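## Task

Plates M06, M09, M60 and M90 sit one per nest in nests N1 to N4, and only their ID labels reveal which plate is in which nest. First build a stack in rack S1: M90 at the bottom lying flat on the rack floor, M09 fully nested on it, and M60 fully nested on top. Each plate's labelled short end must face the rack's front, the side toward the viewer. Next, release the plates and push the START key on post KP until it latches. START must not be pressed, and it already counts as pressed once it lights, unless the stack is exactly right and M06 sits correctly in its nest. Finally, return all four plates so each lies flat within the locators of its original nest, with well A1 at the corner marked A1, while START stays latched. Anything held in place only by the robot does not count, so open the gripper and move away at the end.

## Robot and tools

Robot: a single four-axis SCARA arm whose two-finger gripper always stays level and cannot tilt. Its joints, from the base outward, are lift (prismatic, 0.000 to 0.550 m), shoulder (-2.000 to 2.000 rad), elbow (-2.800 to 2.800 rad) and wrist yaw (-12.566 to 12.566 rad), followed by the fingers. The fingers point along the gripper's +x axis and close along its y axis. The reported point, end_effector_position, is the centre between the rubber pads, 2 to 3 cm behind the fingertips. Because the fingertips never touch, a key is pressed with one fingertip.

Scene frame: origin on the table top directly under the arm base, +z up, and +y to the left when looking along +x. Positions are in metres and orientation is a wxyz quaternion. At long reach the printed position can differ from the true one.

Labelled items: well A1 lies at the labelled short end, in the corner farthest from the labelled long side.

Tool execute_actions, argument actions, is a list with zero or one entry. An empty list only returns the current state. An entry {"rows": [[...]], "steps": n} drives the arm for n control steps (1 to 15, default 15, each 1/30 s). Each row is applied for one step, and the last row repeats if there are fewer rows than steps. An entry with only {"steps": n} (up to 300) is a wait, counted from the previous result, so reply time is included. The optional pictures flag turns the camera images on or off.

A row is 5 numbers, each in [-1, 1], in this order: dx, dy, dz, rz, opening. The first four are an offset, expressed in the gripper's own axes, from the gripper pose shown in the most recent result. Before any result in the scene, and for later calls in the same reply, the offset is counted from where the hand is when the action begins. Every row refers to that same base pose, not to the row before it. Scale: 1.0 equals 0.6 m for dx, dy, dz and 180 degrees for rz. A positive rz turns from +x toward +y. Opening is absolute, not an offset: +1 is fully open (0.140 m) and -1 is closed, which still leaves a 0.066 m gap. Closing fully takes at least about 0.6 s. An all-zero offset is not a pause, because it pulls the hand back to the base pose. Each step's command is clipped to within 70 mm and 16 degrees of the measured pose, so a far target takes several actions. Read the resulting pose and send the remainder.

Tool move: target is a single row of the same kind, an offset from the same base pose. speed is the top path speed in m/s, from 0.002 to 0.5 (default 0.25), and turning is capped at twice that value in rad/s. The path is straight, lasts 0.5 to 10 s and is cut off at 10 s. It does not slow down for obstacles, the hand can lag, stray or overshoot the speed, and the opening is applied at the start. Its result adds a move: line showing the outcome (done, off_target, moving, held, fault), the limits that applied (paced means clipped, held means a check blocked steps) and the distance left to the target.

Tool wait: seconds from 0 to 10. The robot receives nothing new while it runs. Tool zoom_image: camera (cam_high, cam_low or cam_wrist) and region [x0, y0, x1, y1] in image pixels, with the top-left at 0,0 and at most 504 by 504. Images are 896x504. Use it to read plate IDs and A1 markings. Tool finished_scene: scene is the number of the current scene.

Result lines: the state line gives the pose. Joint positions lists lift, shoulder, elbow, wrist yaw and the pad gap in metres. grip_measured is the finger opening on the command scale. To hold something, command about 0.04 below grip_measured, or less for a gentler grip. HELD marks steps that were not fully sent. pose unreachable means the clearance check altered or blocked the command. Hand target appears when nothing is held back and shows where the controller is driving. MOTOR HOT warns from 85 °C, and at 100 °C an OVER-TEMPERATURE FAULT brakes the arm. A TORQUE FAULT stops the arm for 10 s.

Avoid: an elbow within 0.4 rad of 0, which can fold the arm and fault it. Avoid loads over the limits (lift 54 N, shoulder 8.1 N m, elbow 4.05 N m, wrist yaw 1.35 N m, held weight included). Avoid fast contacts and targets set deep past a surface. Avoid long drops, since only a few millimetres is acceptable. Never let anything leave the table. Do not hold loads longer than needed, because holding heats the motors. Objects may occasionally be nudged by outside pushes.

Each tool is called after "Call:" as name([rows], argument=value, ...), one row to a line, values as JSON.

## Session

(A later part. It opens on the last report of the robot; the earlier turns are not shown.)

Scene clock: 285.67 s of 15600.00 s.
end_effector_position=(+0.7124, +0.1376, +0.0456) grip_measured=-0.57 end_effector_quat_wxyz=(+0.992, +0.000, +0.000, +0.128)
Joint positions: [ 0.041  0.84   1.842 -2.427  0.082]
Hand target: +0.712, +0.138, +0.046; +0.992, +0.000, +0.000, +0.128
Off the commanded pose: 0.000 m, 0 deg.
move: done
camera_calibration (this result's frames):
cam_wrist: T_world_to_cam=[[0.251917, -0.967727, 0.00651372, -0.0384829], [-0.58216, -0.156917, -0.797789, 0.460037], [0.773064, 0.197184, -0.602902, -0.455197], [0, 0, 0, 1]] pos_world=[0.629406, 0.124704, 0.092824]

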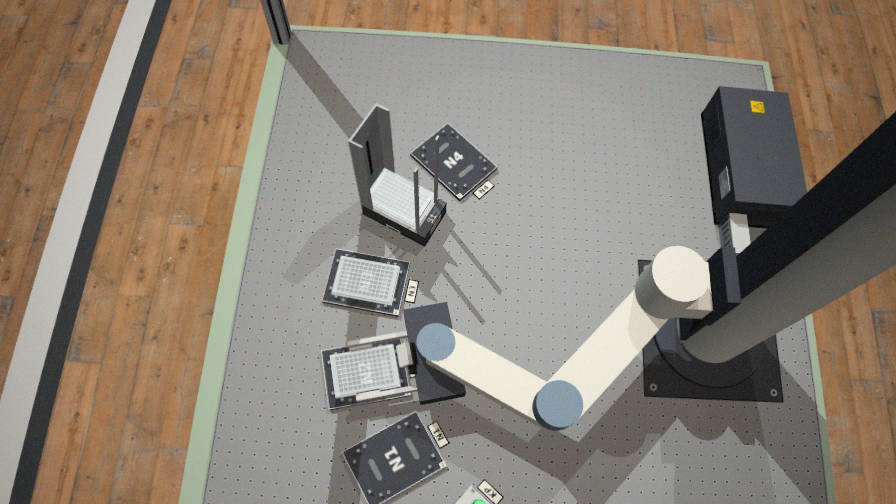

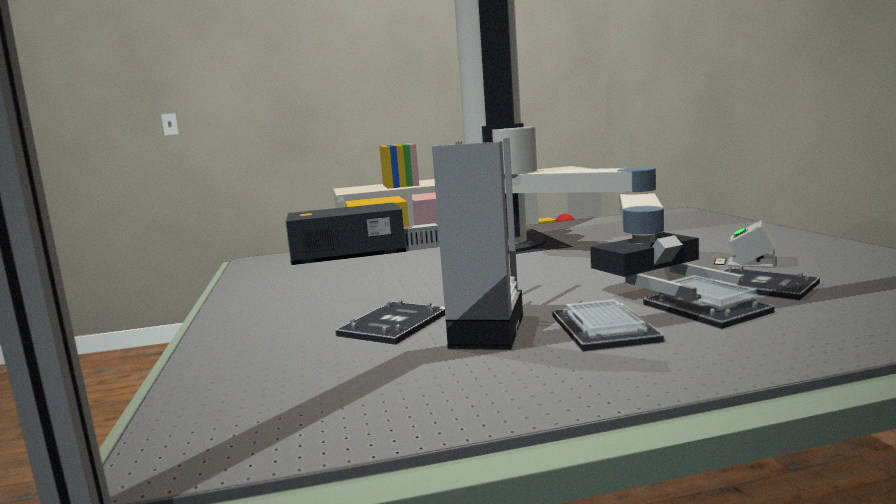

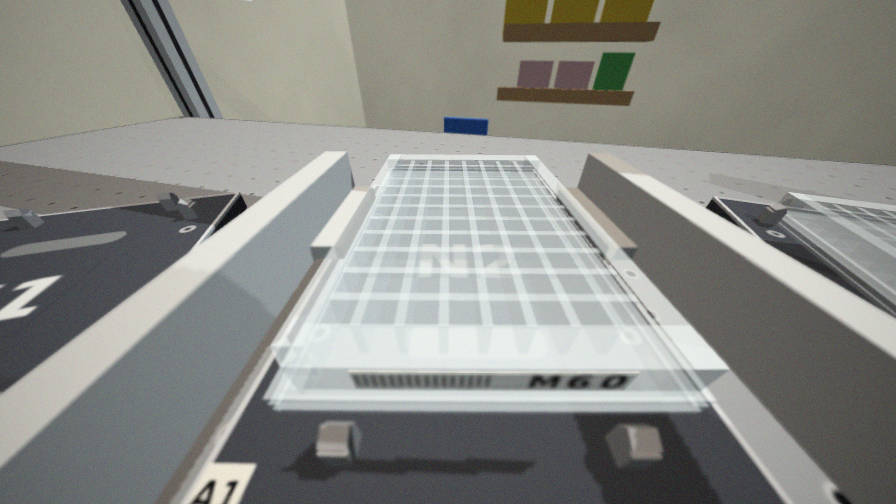

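Call:
move(target=[0.0006,-0.0005,-0.019,0,-0.62], speed=0.015)

Call:
move(target=[0,0,0,0,0])

Call:
move(target=[-0.28,0,0.082,0,0.3])

Scene clock: 291.43 s of 15600.00 s.
end_effector_position=(+0.7128, +0.1373, +0.0342) grip_measured=-0.57 end_effector_quat_wxyz=(+0.992, +0.000, +0.000, +0.127)
Joint positions: [ 0.029  0.839  1.844 -2.427  0.082]
Hand target: +0.713, +0.137, +0.034; +0.992, +0.000, +0.000, +0.128
Off the commanded pose: 0.000 m, 0 deg.
After step 90, 1.77 s passed at rest.
move: done
camera_calibration (this result's frames):
cam_wrist: T_world_to_cam=[[0.251524, -0.967829, 0.00651372, -0.0385067], [-0.582224, -0.15668, -0.797789, 0.451123], [0.773144, 0.19687, -0.602902, -0.462353], [0, 0, 0, 1]] pos_world=[0.629806, 0.124438, 0.0813979]

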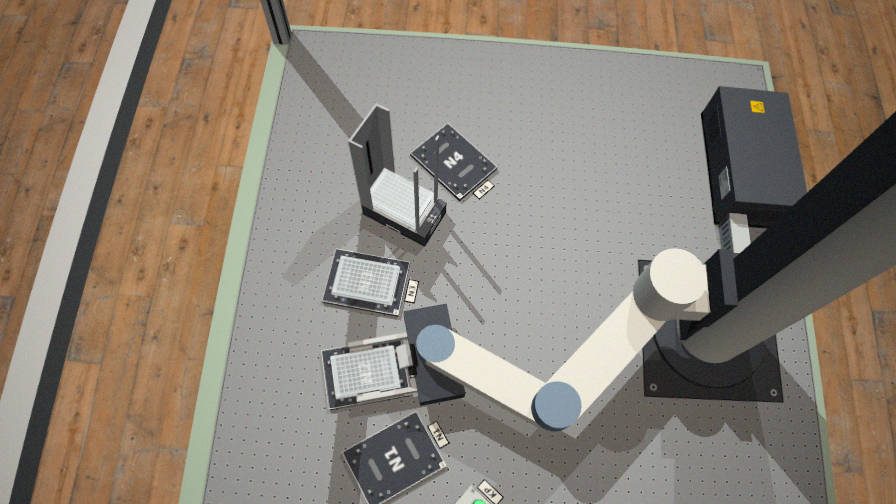

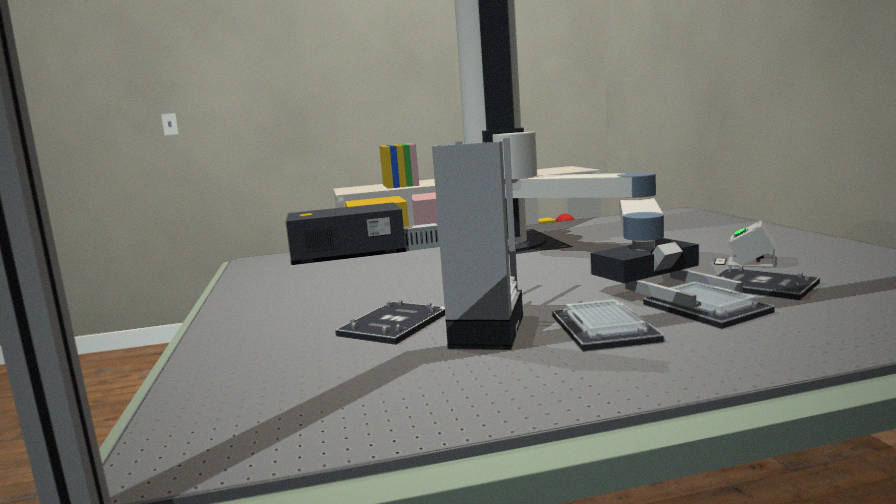

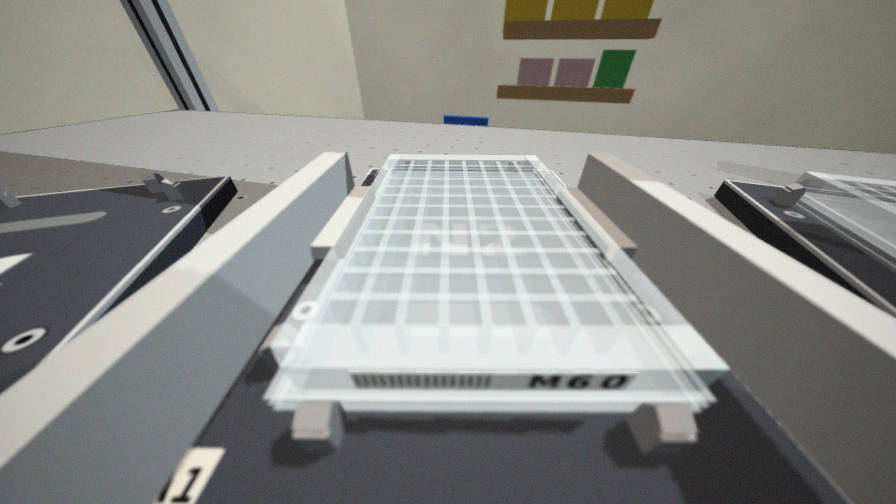

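Scene clock: 291.93 s of 15600.00 s.
end_effector_position=(+0.7128, +0.1373, +0.0342) grip_measured=+0.00 end_effector_quat_wxyz=(+0.992, +0.000, +0.000, +0.127)
Joint positions: [ 0.029  0.839  1.844 -2.427  0.103]
Hand target: +0.713, +0.137, +0.034; +0.992, +0.000, +0.000, +0.127
Off the commanded pose: 0.000 m, 0 deg.
move: done
camera_calibration (this result's frames):
cam_wrist: T_world_to_cam=[[0.251473, -0.967842, 0.00651372, -0.0384838], [-0.582232, -0.15665, -0.797789, 0.451121], [0.773154, 0.19683, -0.602902, -0.46235], [0, 0, 0, 1]] pos_world=[0.629802, 0.124426, 0.0813979]

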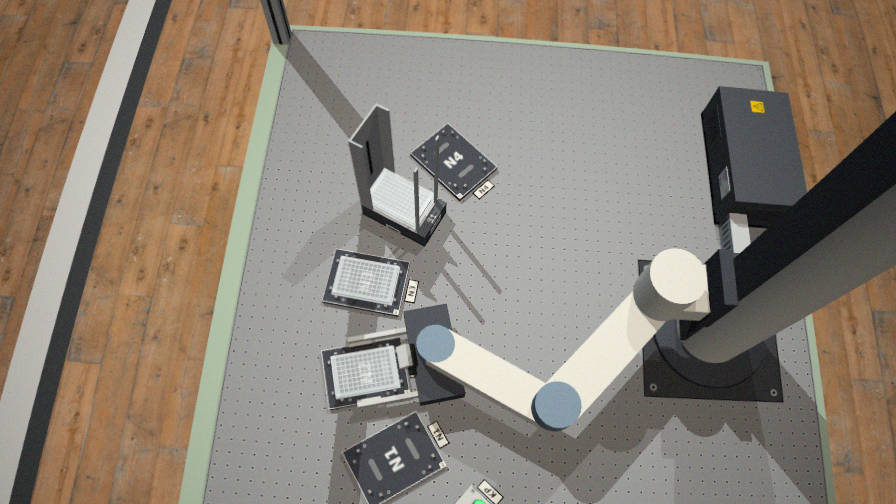

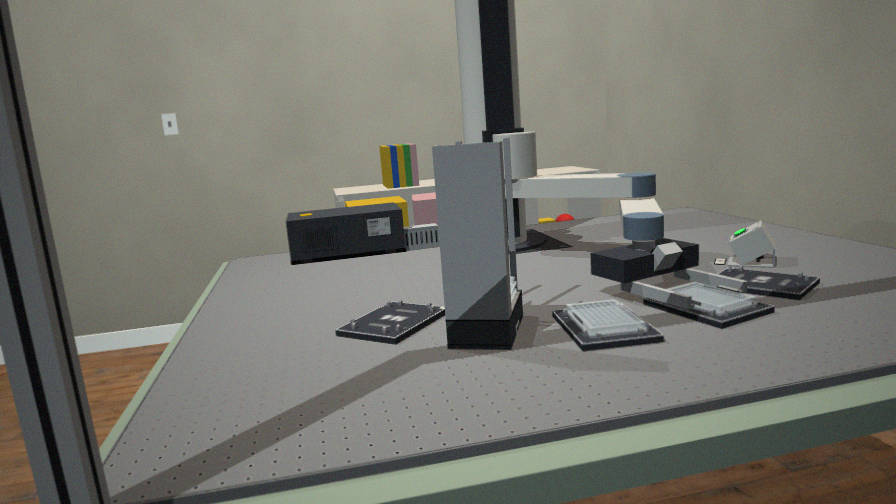

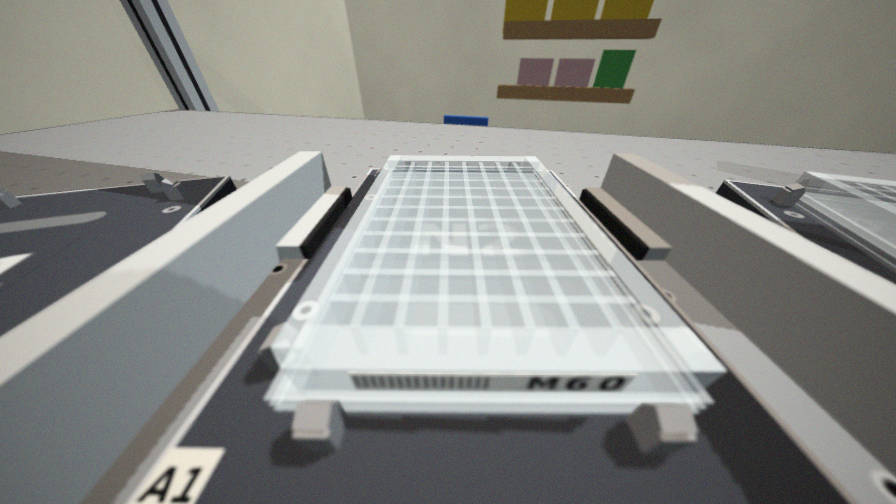

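Scene clock: 293.03 s of 15600.00 s.
end_effector_position=(+0.5502, +0.0948, +0.0835) grip_measured=+0.30 end_effector_quat_wxyz=(+0.992, +0.000, +0.000, +0.127)
Joint positions: [ 0.078  1.181  0.979 -1.905  0.114]
Hand target: +0.550, +0.095, +0.083; +0.992, +0.000, +0.000, +0.127
Off the commanded pose: 0.000 m, 0 deg.
move: done
camera_calibration (this result's frames):
cam_wrist: T_world_to_cam=[[0.25129, -0.96789, 0.00651372, -0.0389321], [-0.582262, -0.15654, -0.797789, 0.389126], [0.773191, 0.196684, -0.602902, -0.298613], [0, 0, 0, 1]] pos_world=[0.467241, 0.081964, 0.130659]

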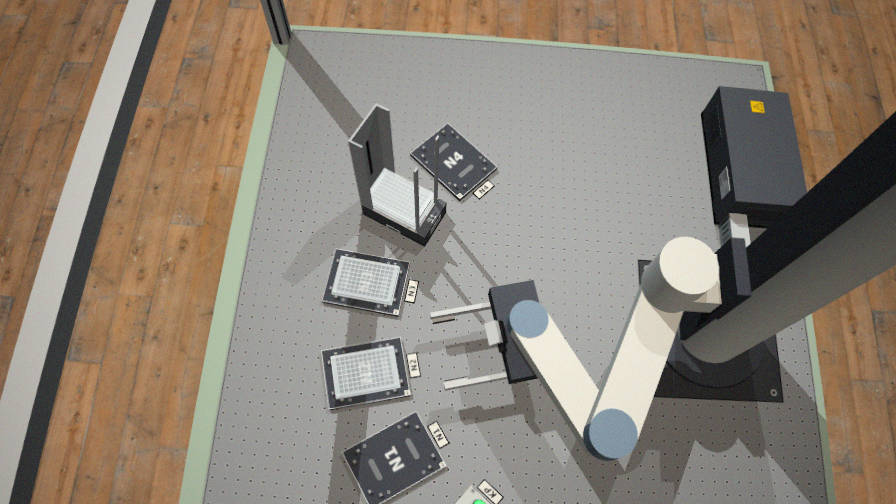

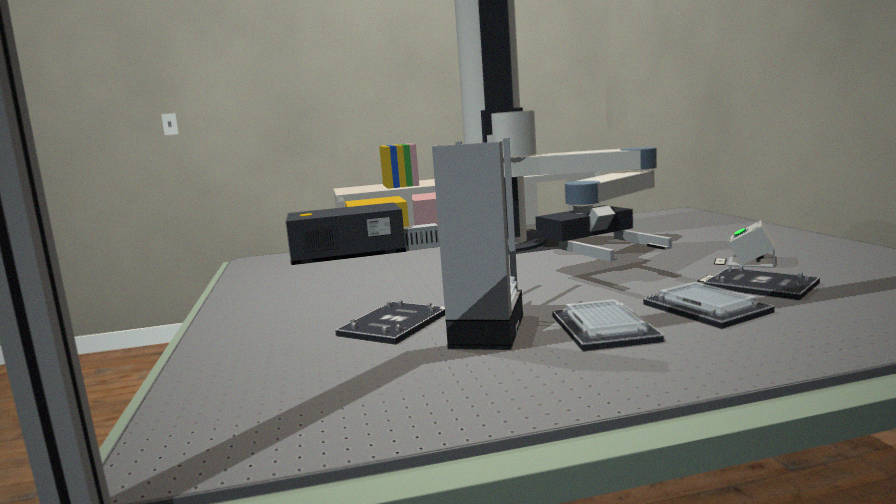

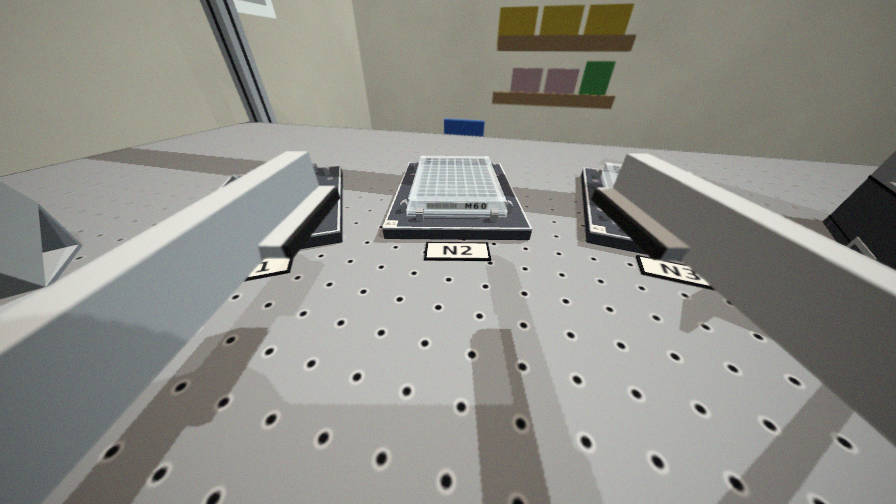

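Call:
move(target=[-0.1649,-0.3794,0,-0.2222,0.3])

Call:
move(target=[0.2991,0.0003,0,0,0.3], speed=0.15)

Call:
move(target=[0,0,0,0,-0.48])

Scene clock: 298.07 s of 15600.00 s.
end_effector_position=(+0.5119, -0.1505, +0.0835) grip_measured=+0.30 end_effector_quat_wxyz=(+0.976, +0.000, +0.000, -0.220)
Joint positions: [ 0.078  0.557  0.9   -1.9    0.114]
Hand target: +0.512, -0.150, +0.083; +0.976, +0.000, +0.000, -0.220
Off the commanded pose: 0.000 m, 0 deg.
After step 90, 0.27 s passed at rest.
move: done
camera_calibration (this result's frames):
cam_wrist: T_world_to_cam=[[-0.429799, -0.902901, 0.00651372, 0.0916668], [-0.546617, 0.254446, -0.797789, 0.372027], [0.718667, -0.34645, -0.602902, -0.274579], [0, 0, 0, 1]] pos_world=[0.440085, -0.107022, 0.130658]

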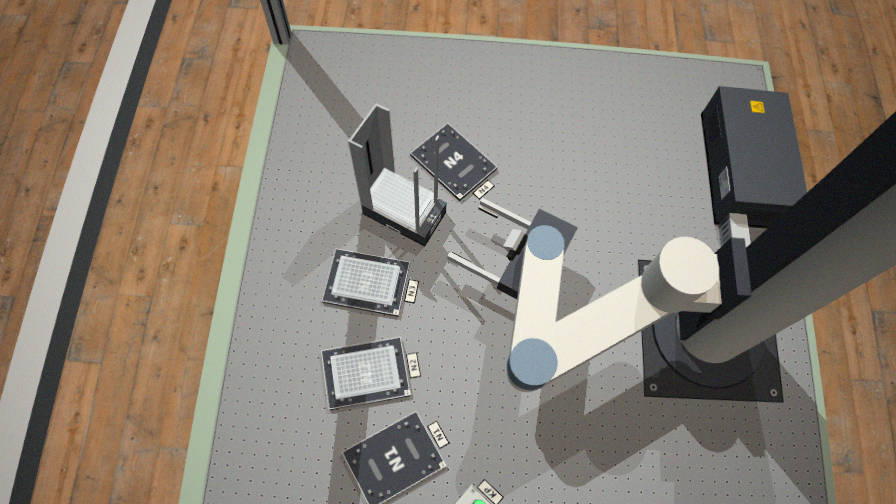

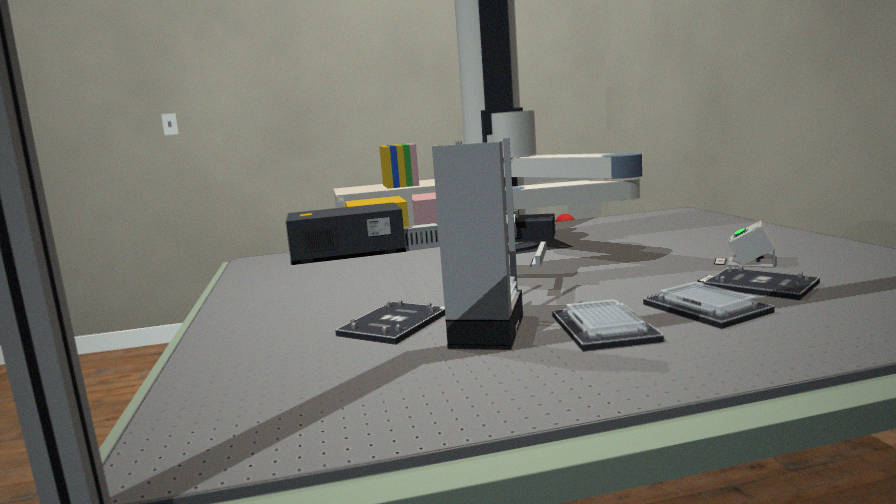

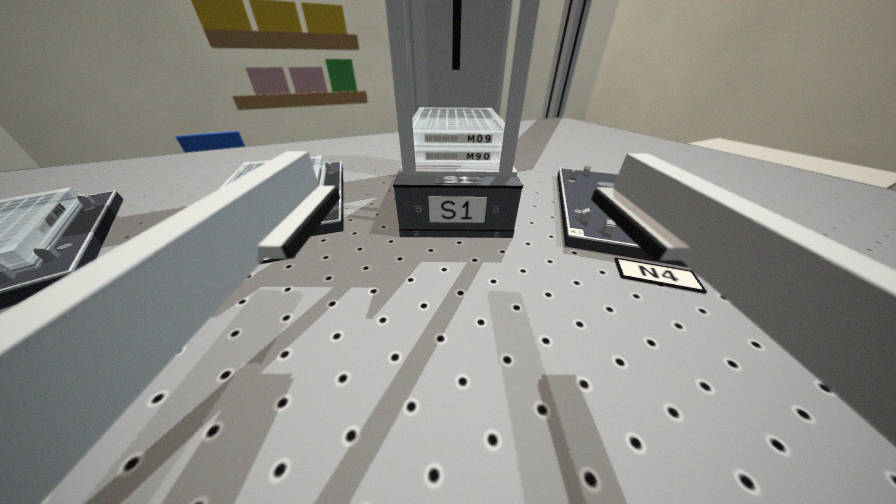

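Scene clock: 299.60 s of 15600.00 s.
end_effector_position=(+0.6741, -0.2273, +0.0835) grip_measured=+0.30 end_effector_quat_wxyz=(+0.976, +0.000, +0.000, -0.220)
Joint positions: [ 0.078  0.187  1.802 -2.432  0.114]
Hand target: +0.674, -0.227, +0.083; +0.976, +0.000, +0.000, -0.220
Off the commanded pose: 0.000 m, 0 deg.
move: done
camera_calibration (this result's frames):
cam_wrist: T_world_to_cam=[[-0.42968, -0.902958, 0.00651372, 0.0919758], [-0.546651, 0.254374, -0.797789, 0.480234], [0.718712, -0.346355, -0.602902, -0.417752], [0, 0, 0, 1]] pos_world=[0.602284, -0.183799, 0.130663]

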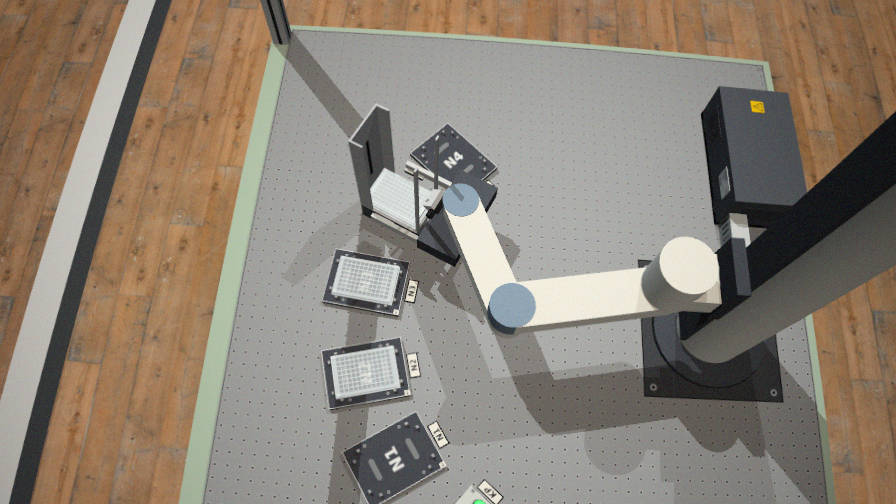

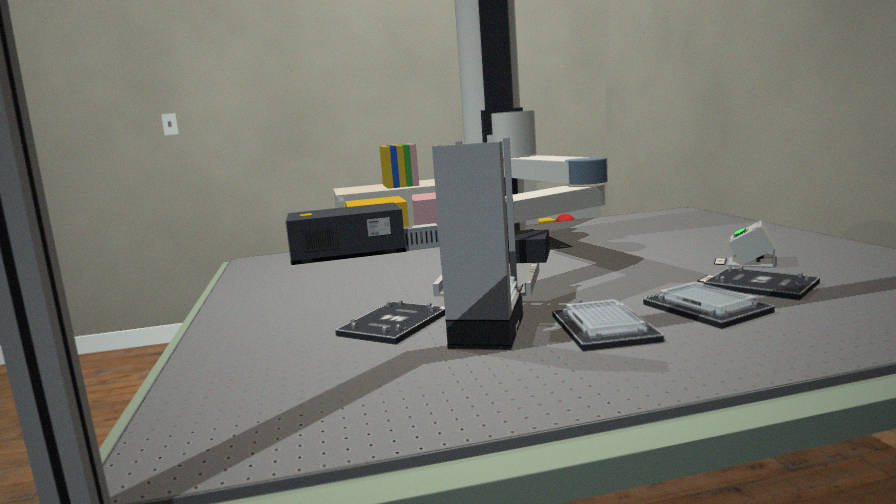

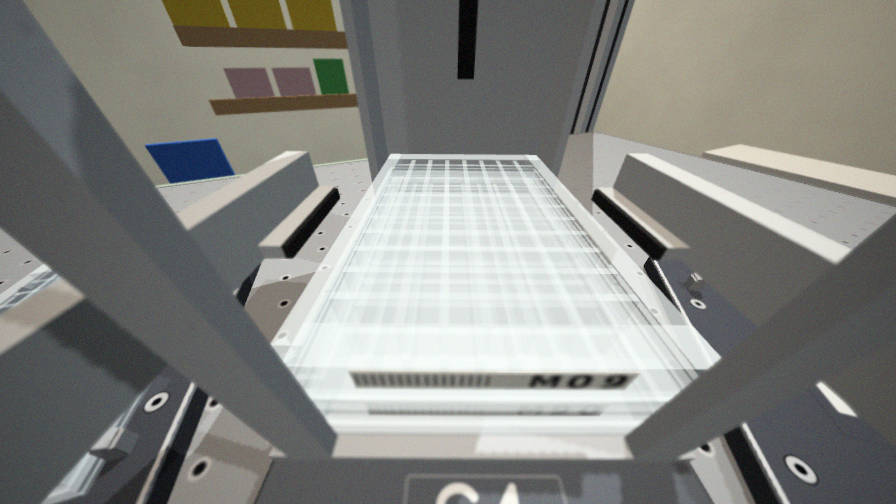

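Scene clock: 300.10 s of 15600.00 s.
end_effector_position=(+0.6741, -0.2273, +0.0835) grip_measured=-0.48 end_effector_quat_wxyz=(+0.976, +0.000, +0.000, -0.220)
Joint positions: [ 0.078  0.187  1.802 -2.432  0.085]
Hand target: +0.674, -0.227, +0.083; +0.976, +0.000, +0.000, -0.220
Off the commanded pose: 0.000 m, 0 deg.
move: done
camera_calibration (this result's frames):
cam_wrist: T_world_to_cam=[[-0.429684, -0.902956, 0.00651372, 0.0919773], [-0.54665, 0.254376, -0.797789, 0.480234], [0.718711, -0.346358, -0.602902, -0.417752], [0, 0, 0, 1]] pos_world=[0.602284, -0.1838, 0.130663]

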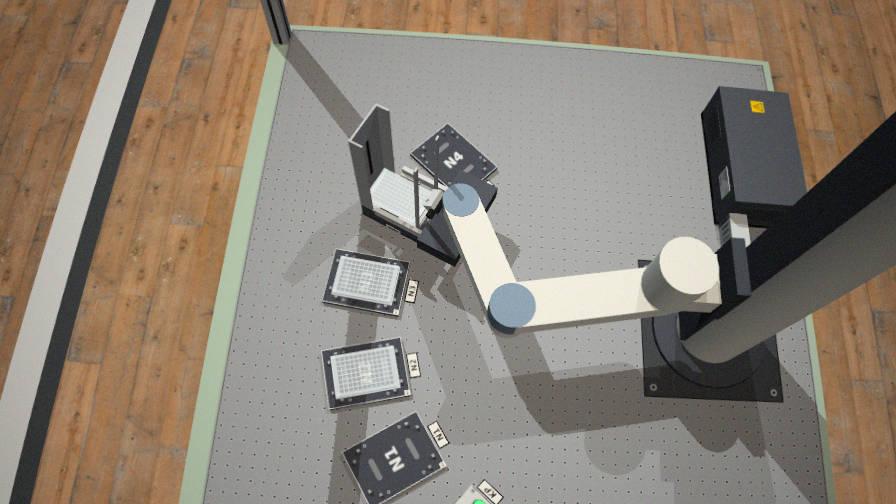

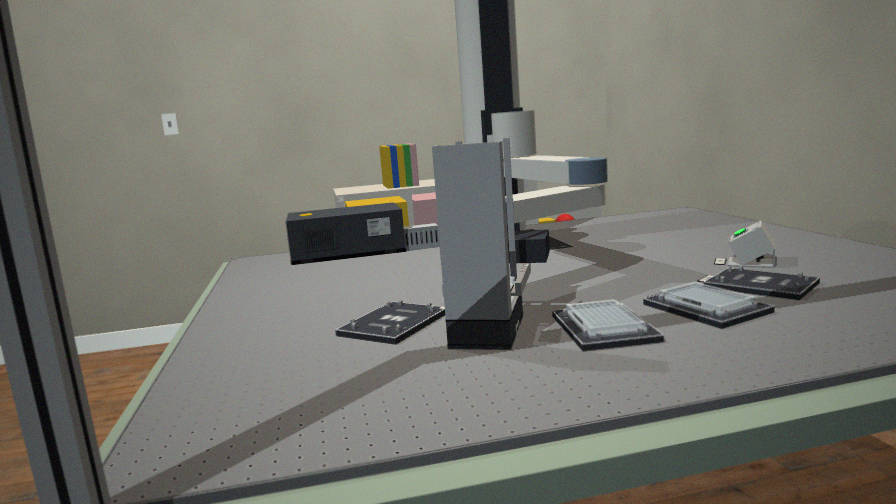

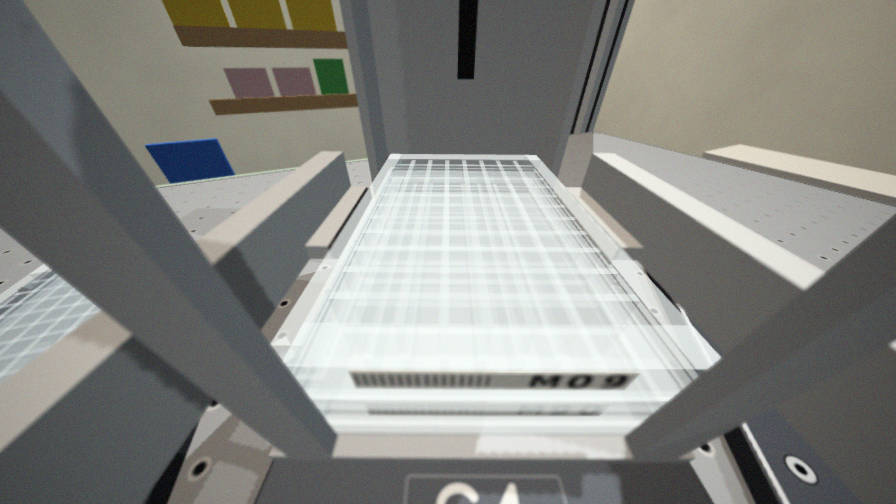

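Call:
move(target=[0,0,0,0,-0.62])

Call:
move(target=[0,0,0.42,0,-0.62], speed=0.1)

Call:
move(target=[-0.0682,-0.2784,0,-0.0933,-0.62])

Call:
move(target=[0,0,-0.4833,0,-0.62], speed=0.15)

Scene clock: 306.63 s of 15600.00 s.
end_effector_position=(+0.6741, -0.2273, +0.0835) grip_measured=-0.57 end_effector_quat_wxyz=(+0.976, +0.000, +0.000, -0.220)
Joint positions: [ 0.078  0.187  1.802 -2.432  0.082]
Hand target: +0.674, -0.227, +0.083; +0.976, +0.000, +0.000, -0.220
Off the commanded pose: 0.000 m, 0 deg.
After step 90, 2.83 s passed at rest.
move: done
camera_calibration (this result's frames):
cam_wrist: T_world_to_cam=[[-0.429708, -0.902944, 0.00651372, 0.0919909], [-0.546643, 0.254391, -0.797789, 0.480232], [0.718702, -0.346377, -0.602902, -0.417749], [0, 0, 0, 1]] pos_world=[0.602282, -0.183803, 0.130663]

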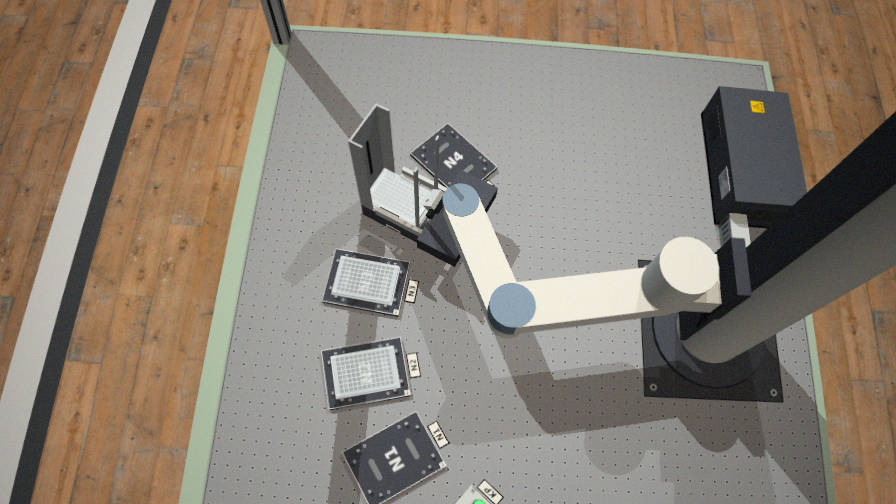

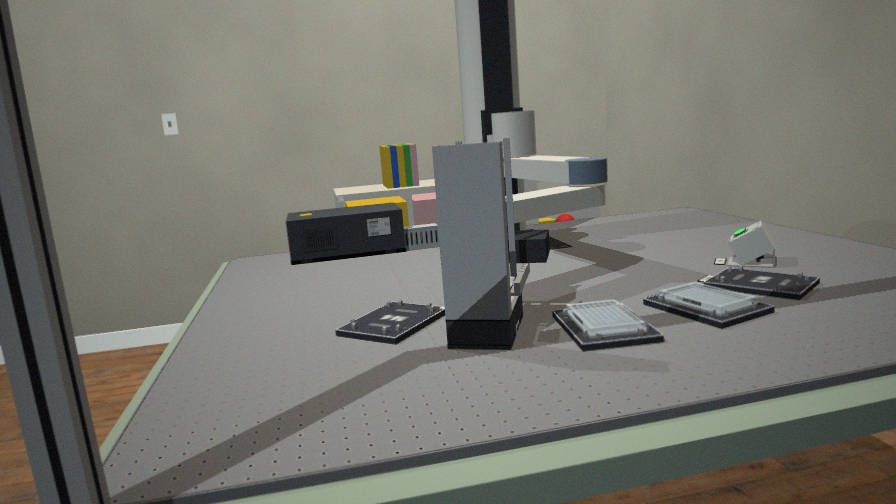

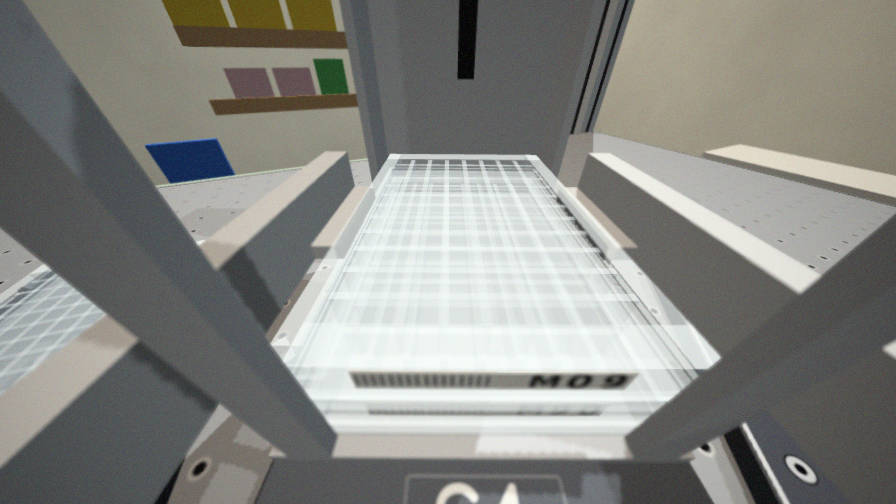

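Scene clock: 309.43 s of 15600.00 s.
end_effector_position=(+0.6741, -0.2273, +0.3355) grip_measured=-0.57 end_effector_quat_wxyz=(+0.976, +0.000, +0.000, -0.220)
Joint positions: [ 0.331  0.187  1.802 -2.432  0.082]
Hand target: +0.674, -0.227, +0.335; +0.976, +0.000, +0.000, -0.220
Off the commanded pose: 0.000 m, 0 deg.
move: done
camera_calibration (this result's frames):
cam_wrist: T_world_to_cam=[[-0.429664, -0.902965, 0.00651372, 0.0903306], [-0.546656, 0.254364, -0.797789, 0.68132], [0.718719, -0.346342, -0.602902, -0.265796], [0, 0, 0, 1]] pos_world=[0.602292, -0.183794, 0.382712]

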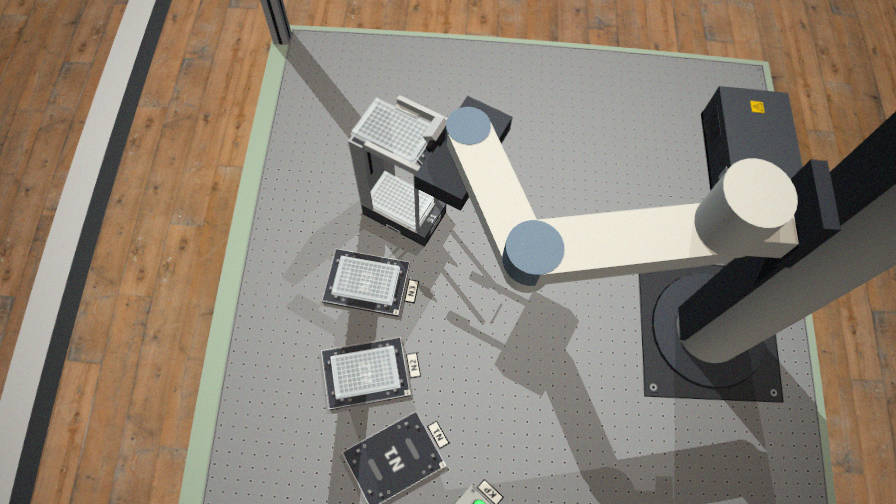

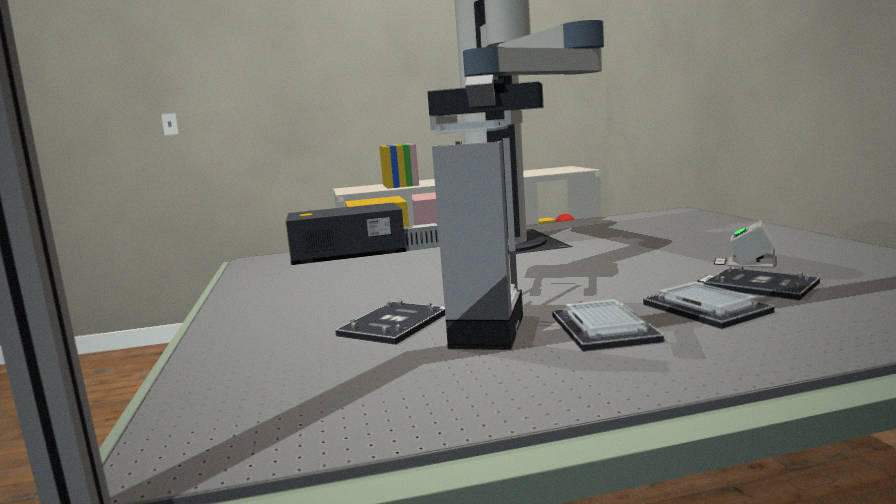

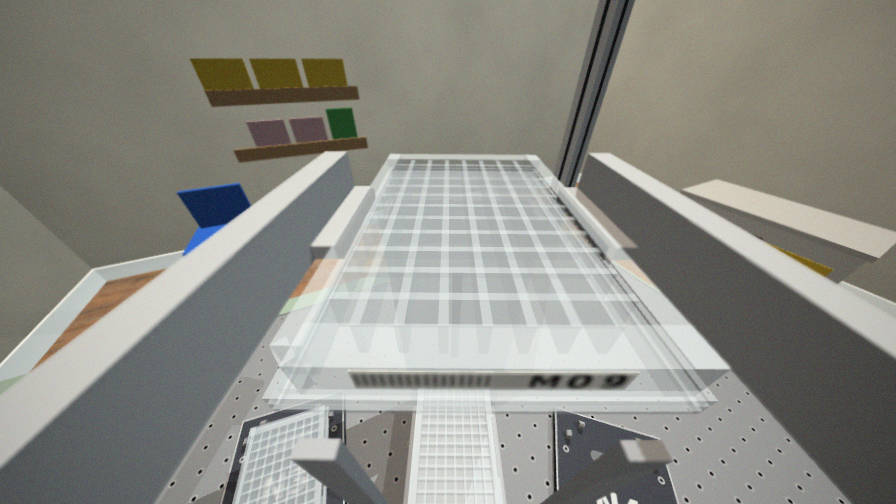

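Scene clock: 310.50 s of 15600.00 s.
end_effector_position=(+0.5655, -0.3608, +0.3355) grip_measured=-0.57 end_effector_quat_wxyz=(+0.933, +0.000, +0.000, -0.360)
Joint positions: [ 0.331 -0.096  1.7   -2.341  0.082]
Hand target: +0.566, -0.361, +0.336; +0.933, +0.000, +0.000, -0.360
Off the commanded pose: 0.000 m, 0 deg.
move: done
camera_calibration (this result's frames):
cam_wrist: T_world_to_cam=[[-0.672557, -0.740017, 0.00651372, 0.119209], [-0.449672, 0.401657, -0.797789, 0.654171], [0.587761, -0.539487, -0.602902, -0.22956], [0, 0, 0, 1]] pos_world=[0.509263, -0.298381, 0.382712]

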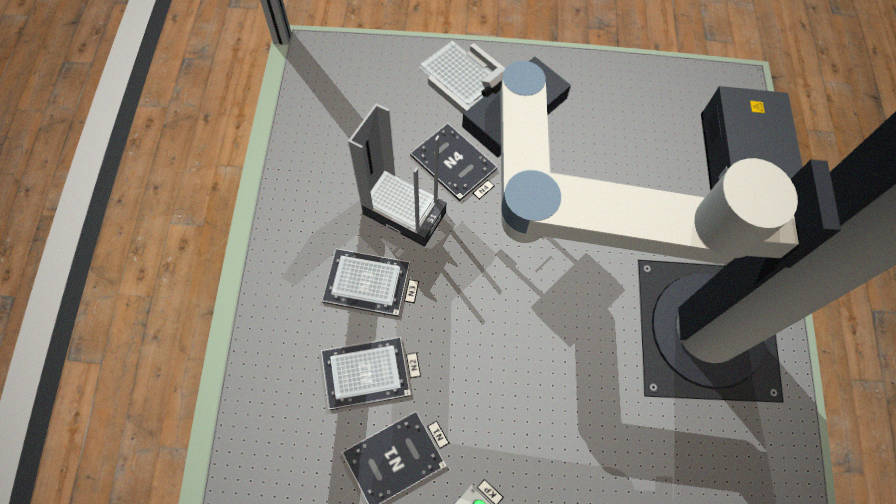

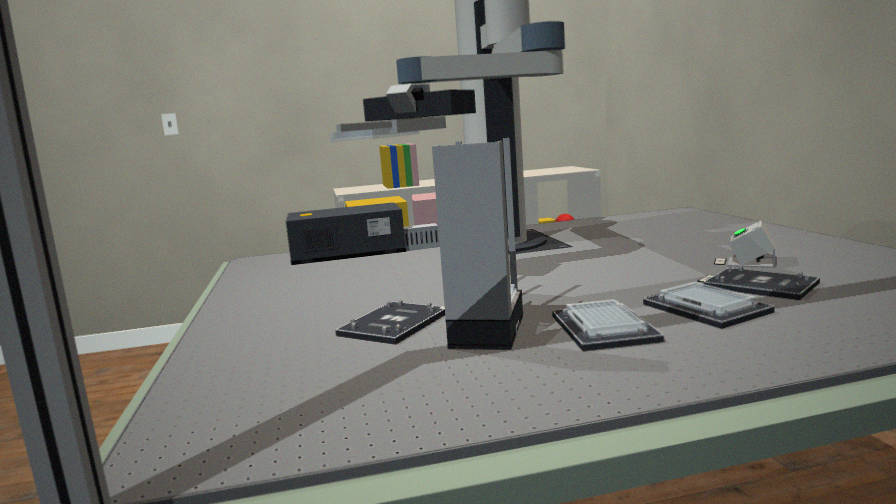

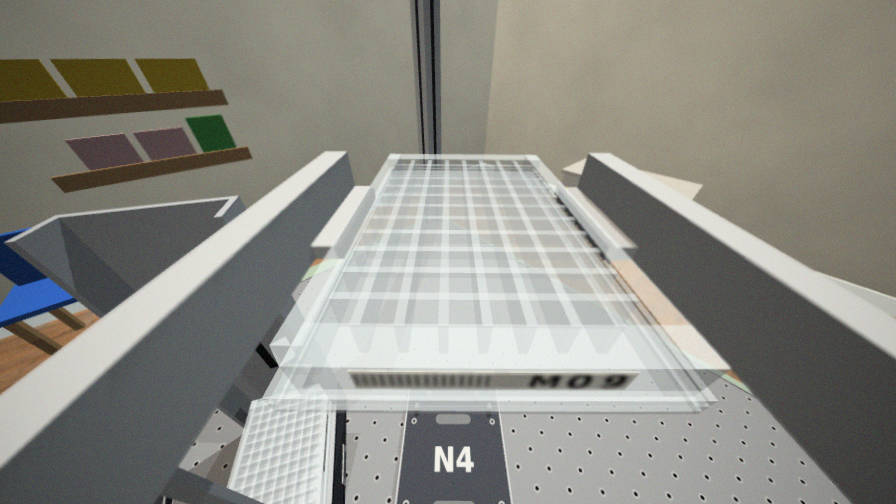

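Scene clock: 312.77 s of 15600.00 s.
end_effector_position=(+0.5654, -0.3608, +0.0455) grip_measured=-0.57 end_effector_quat_wxyz=(+0.933, +0.000, +0.000, -0.360)
Joint positions: [ 0.04  -0.096  1.7   -2.341  0.082]
Hand target: +0.565, -0.361, +0.046; +0.933, +0.000, +0.000, -0.360
Off the commanded pose: 0.000 m, 0 deg.
move: done
camera_calibration (this result's frames):
cam_wrist: T_world_to_cam=[[-0.672583, -0.739993, 0.00651372, 0.121111], [-0.449657, 0.401673, -0.797789, 0.422764], [0.587742, -0.539508, -0.602902, -0.404426], [0, 0, 0, 1]] pos_world=[0.509255, -0.298383, 0.092658]

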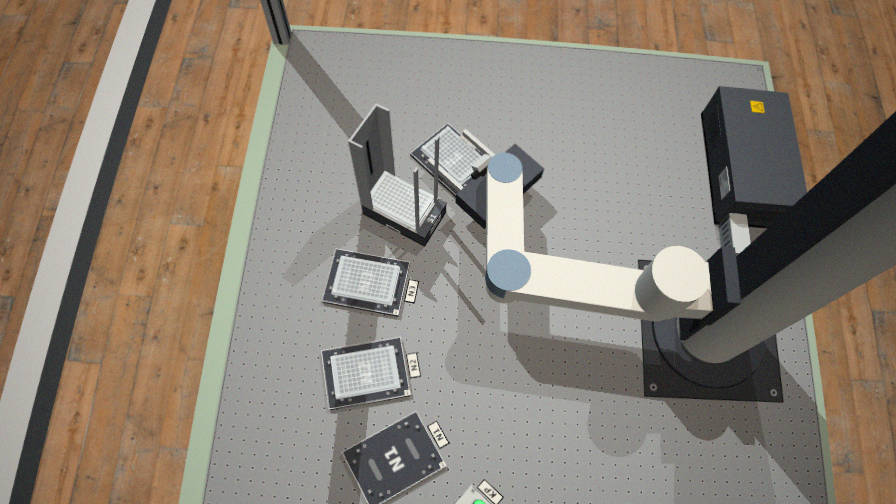

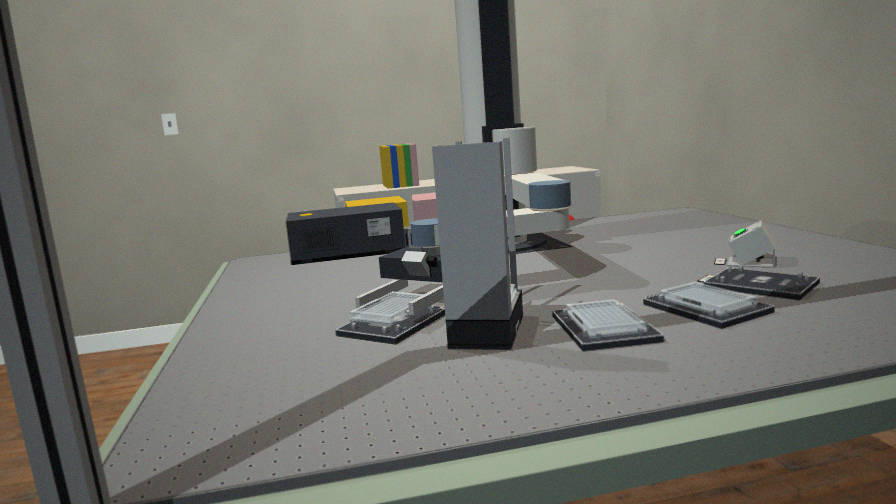

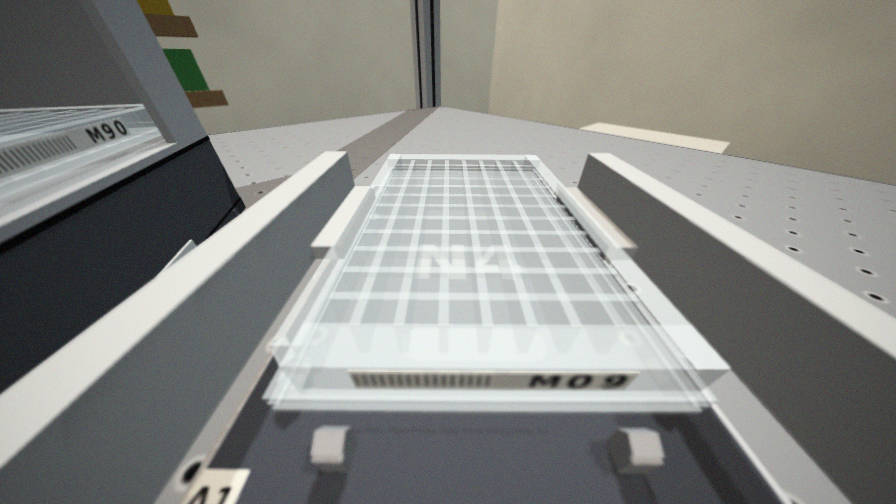

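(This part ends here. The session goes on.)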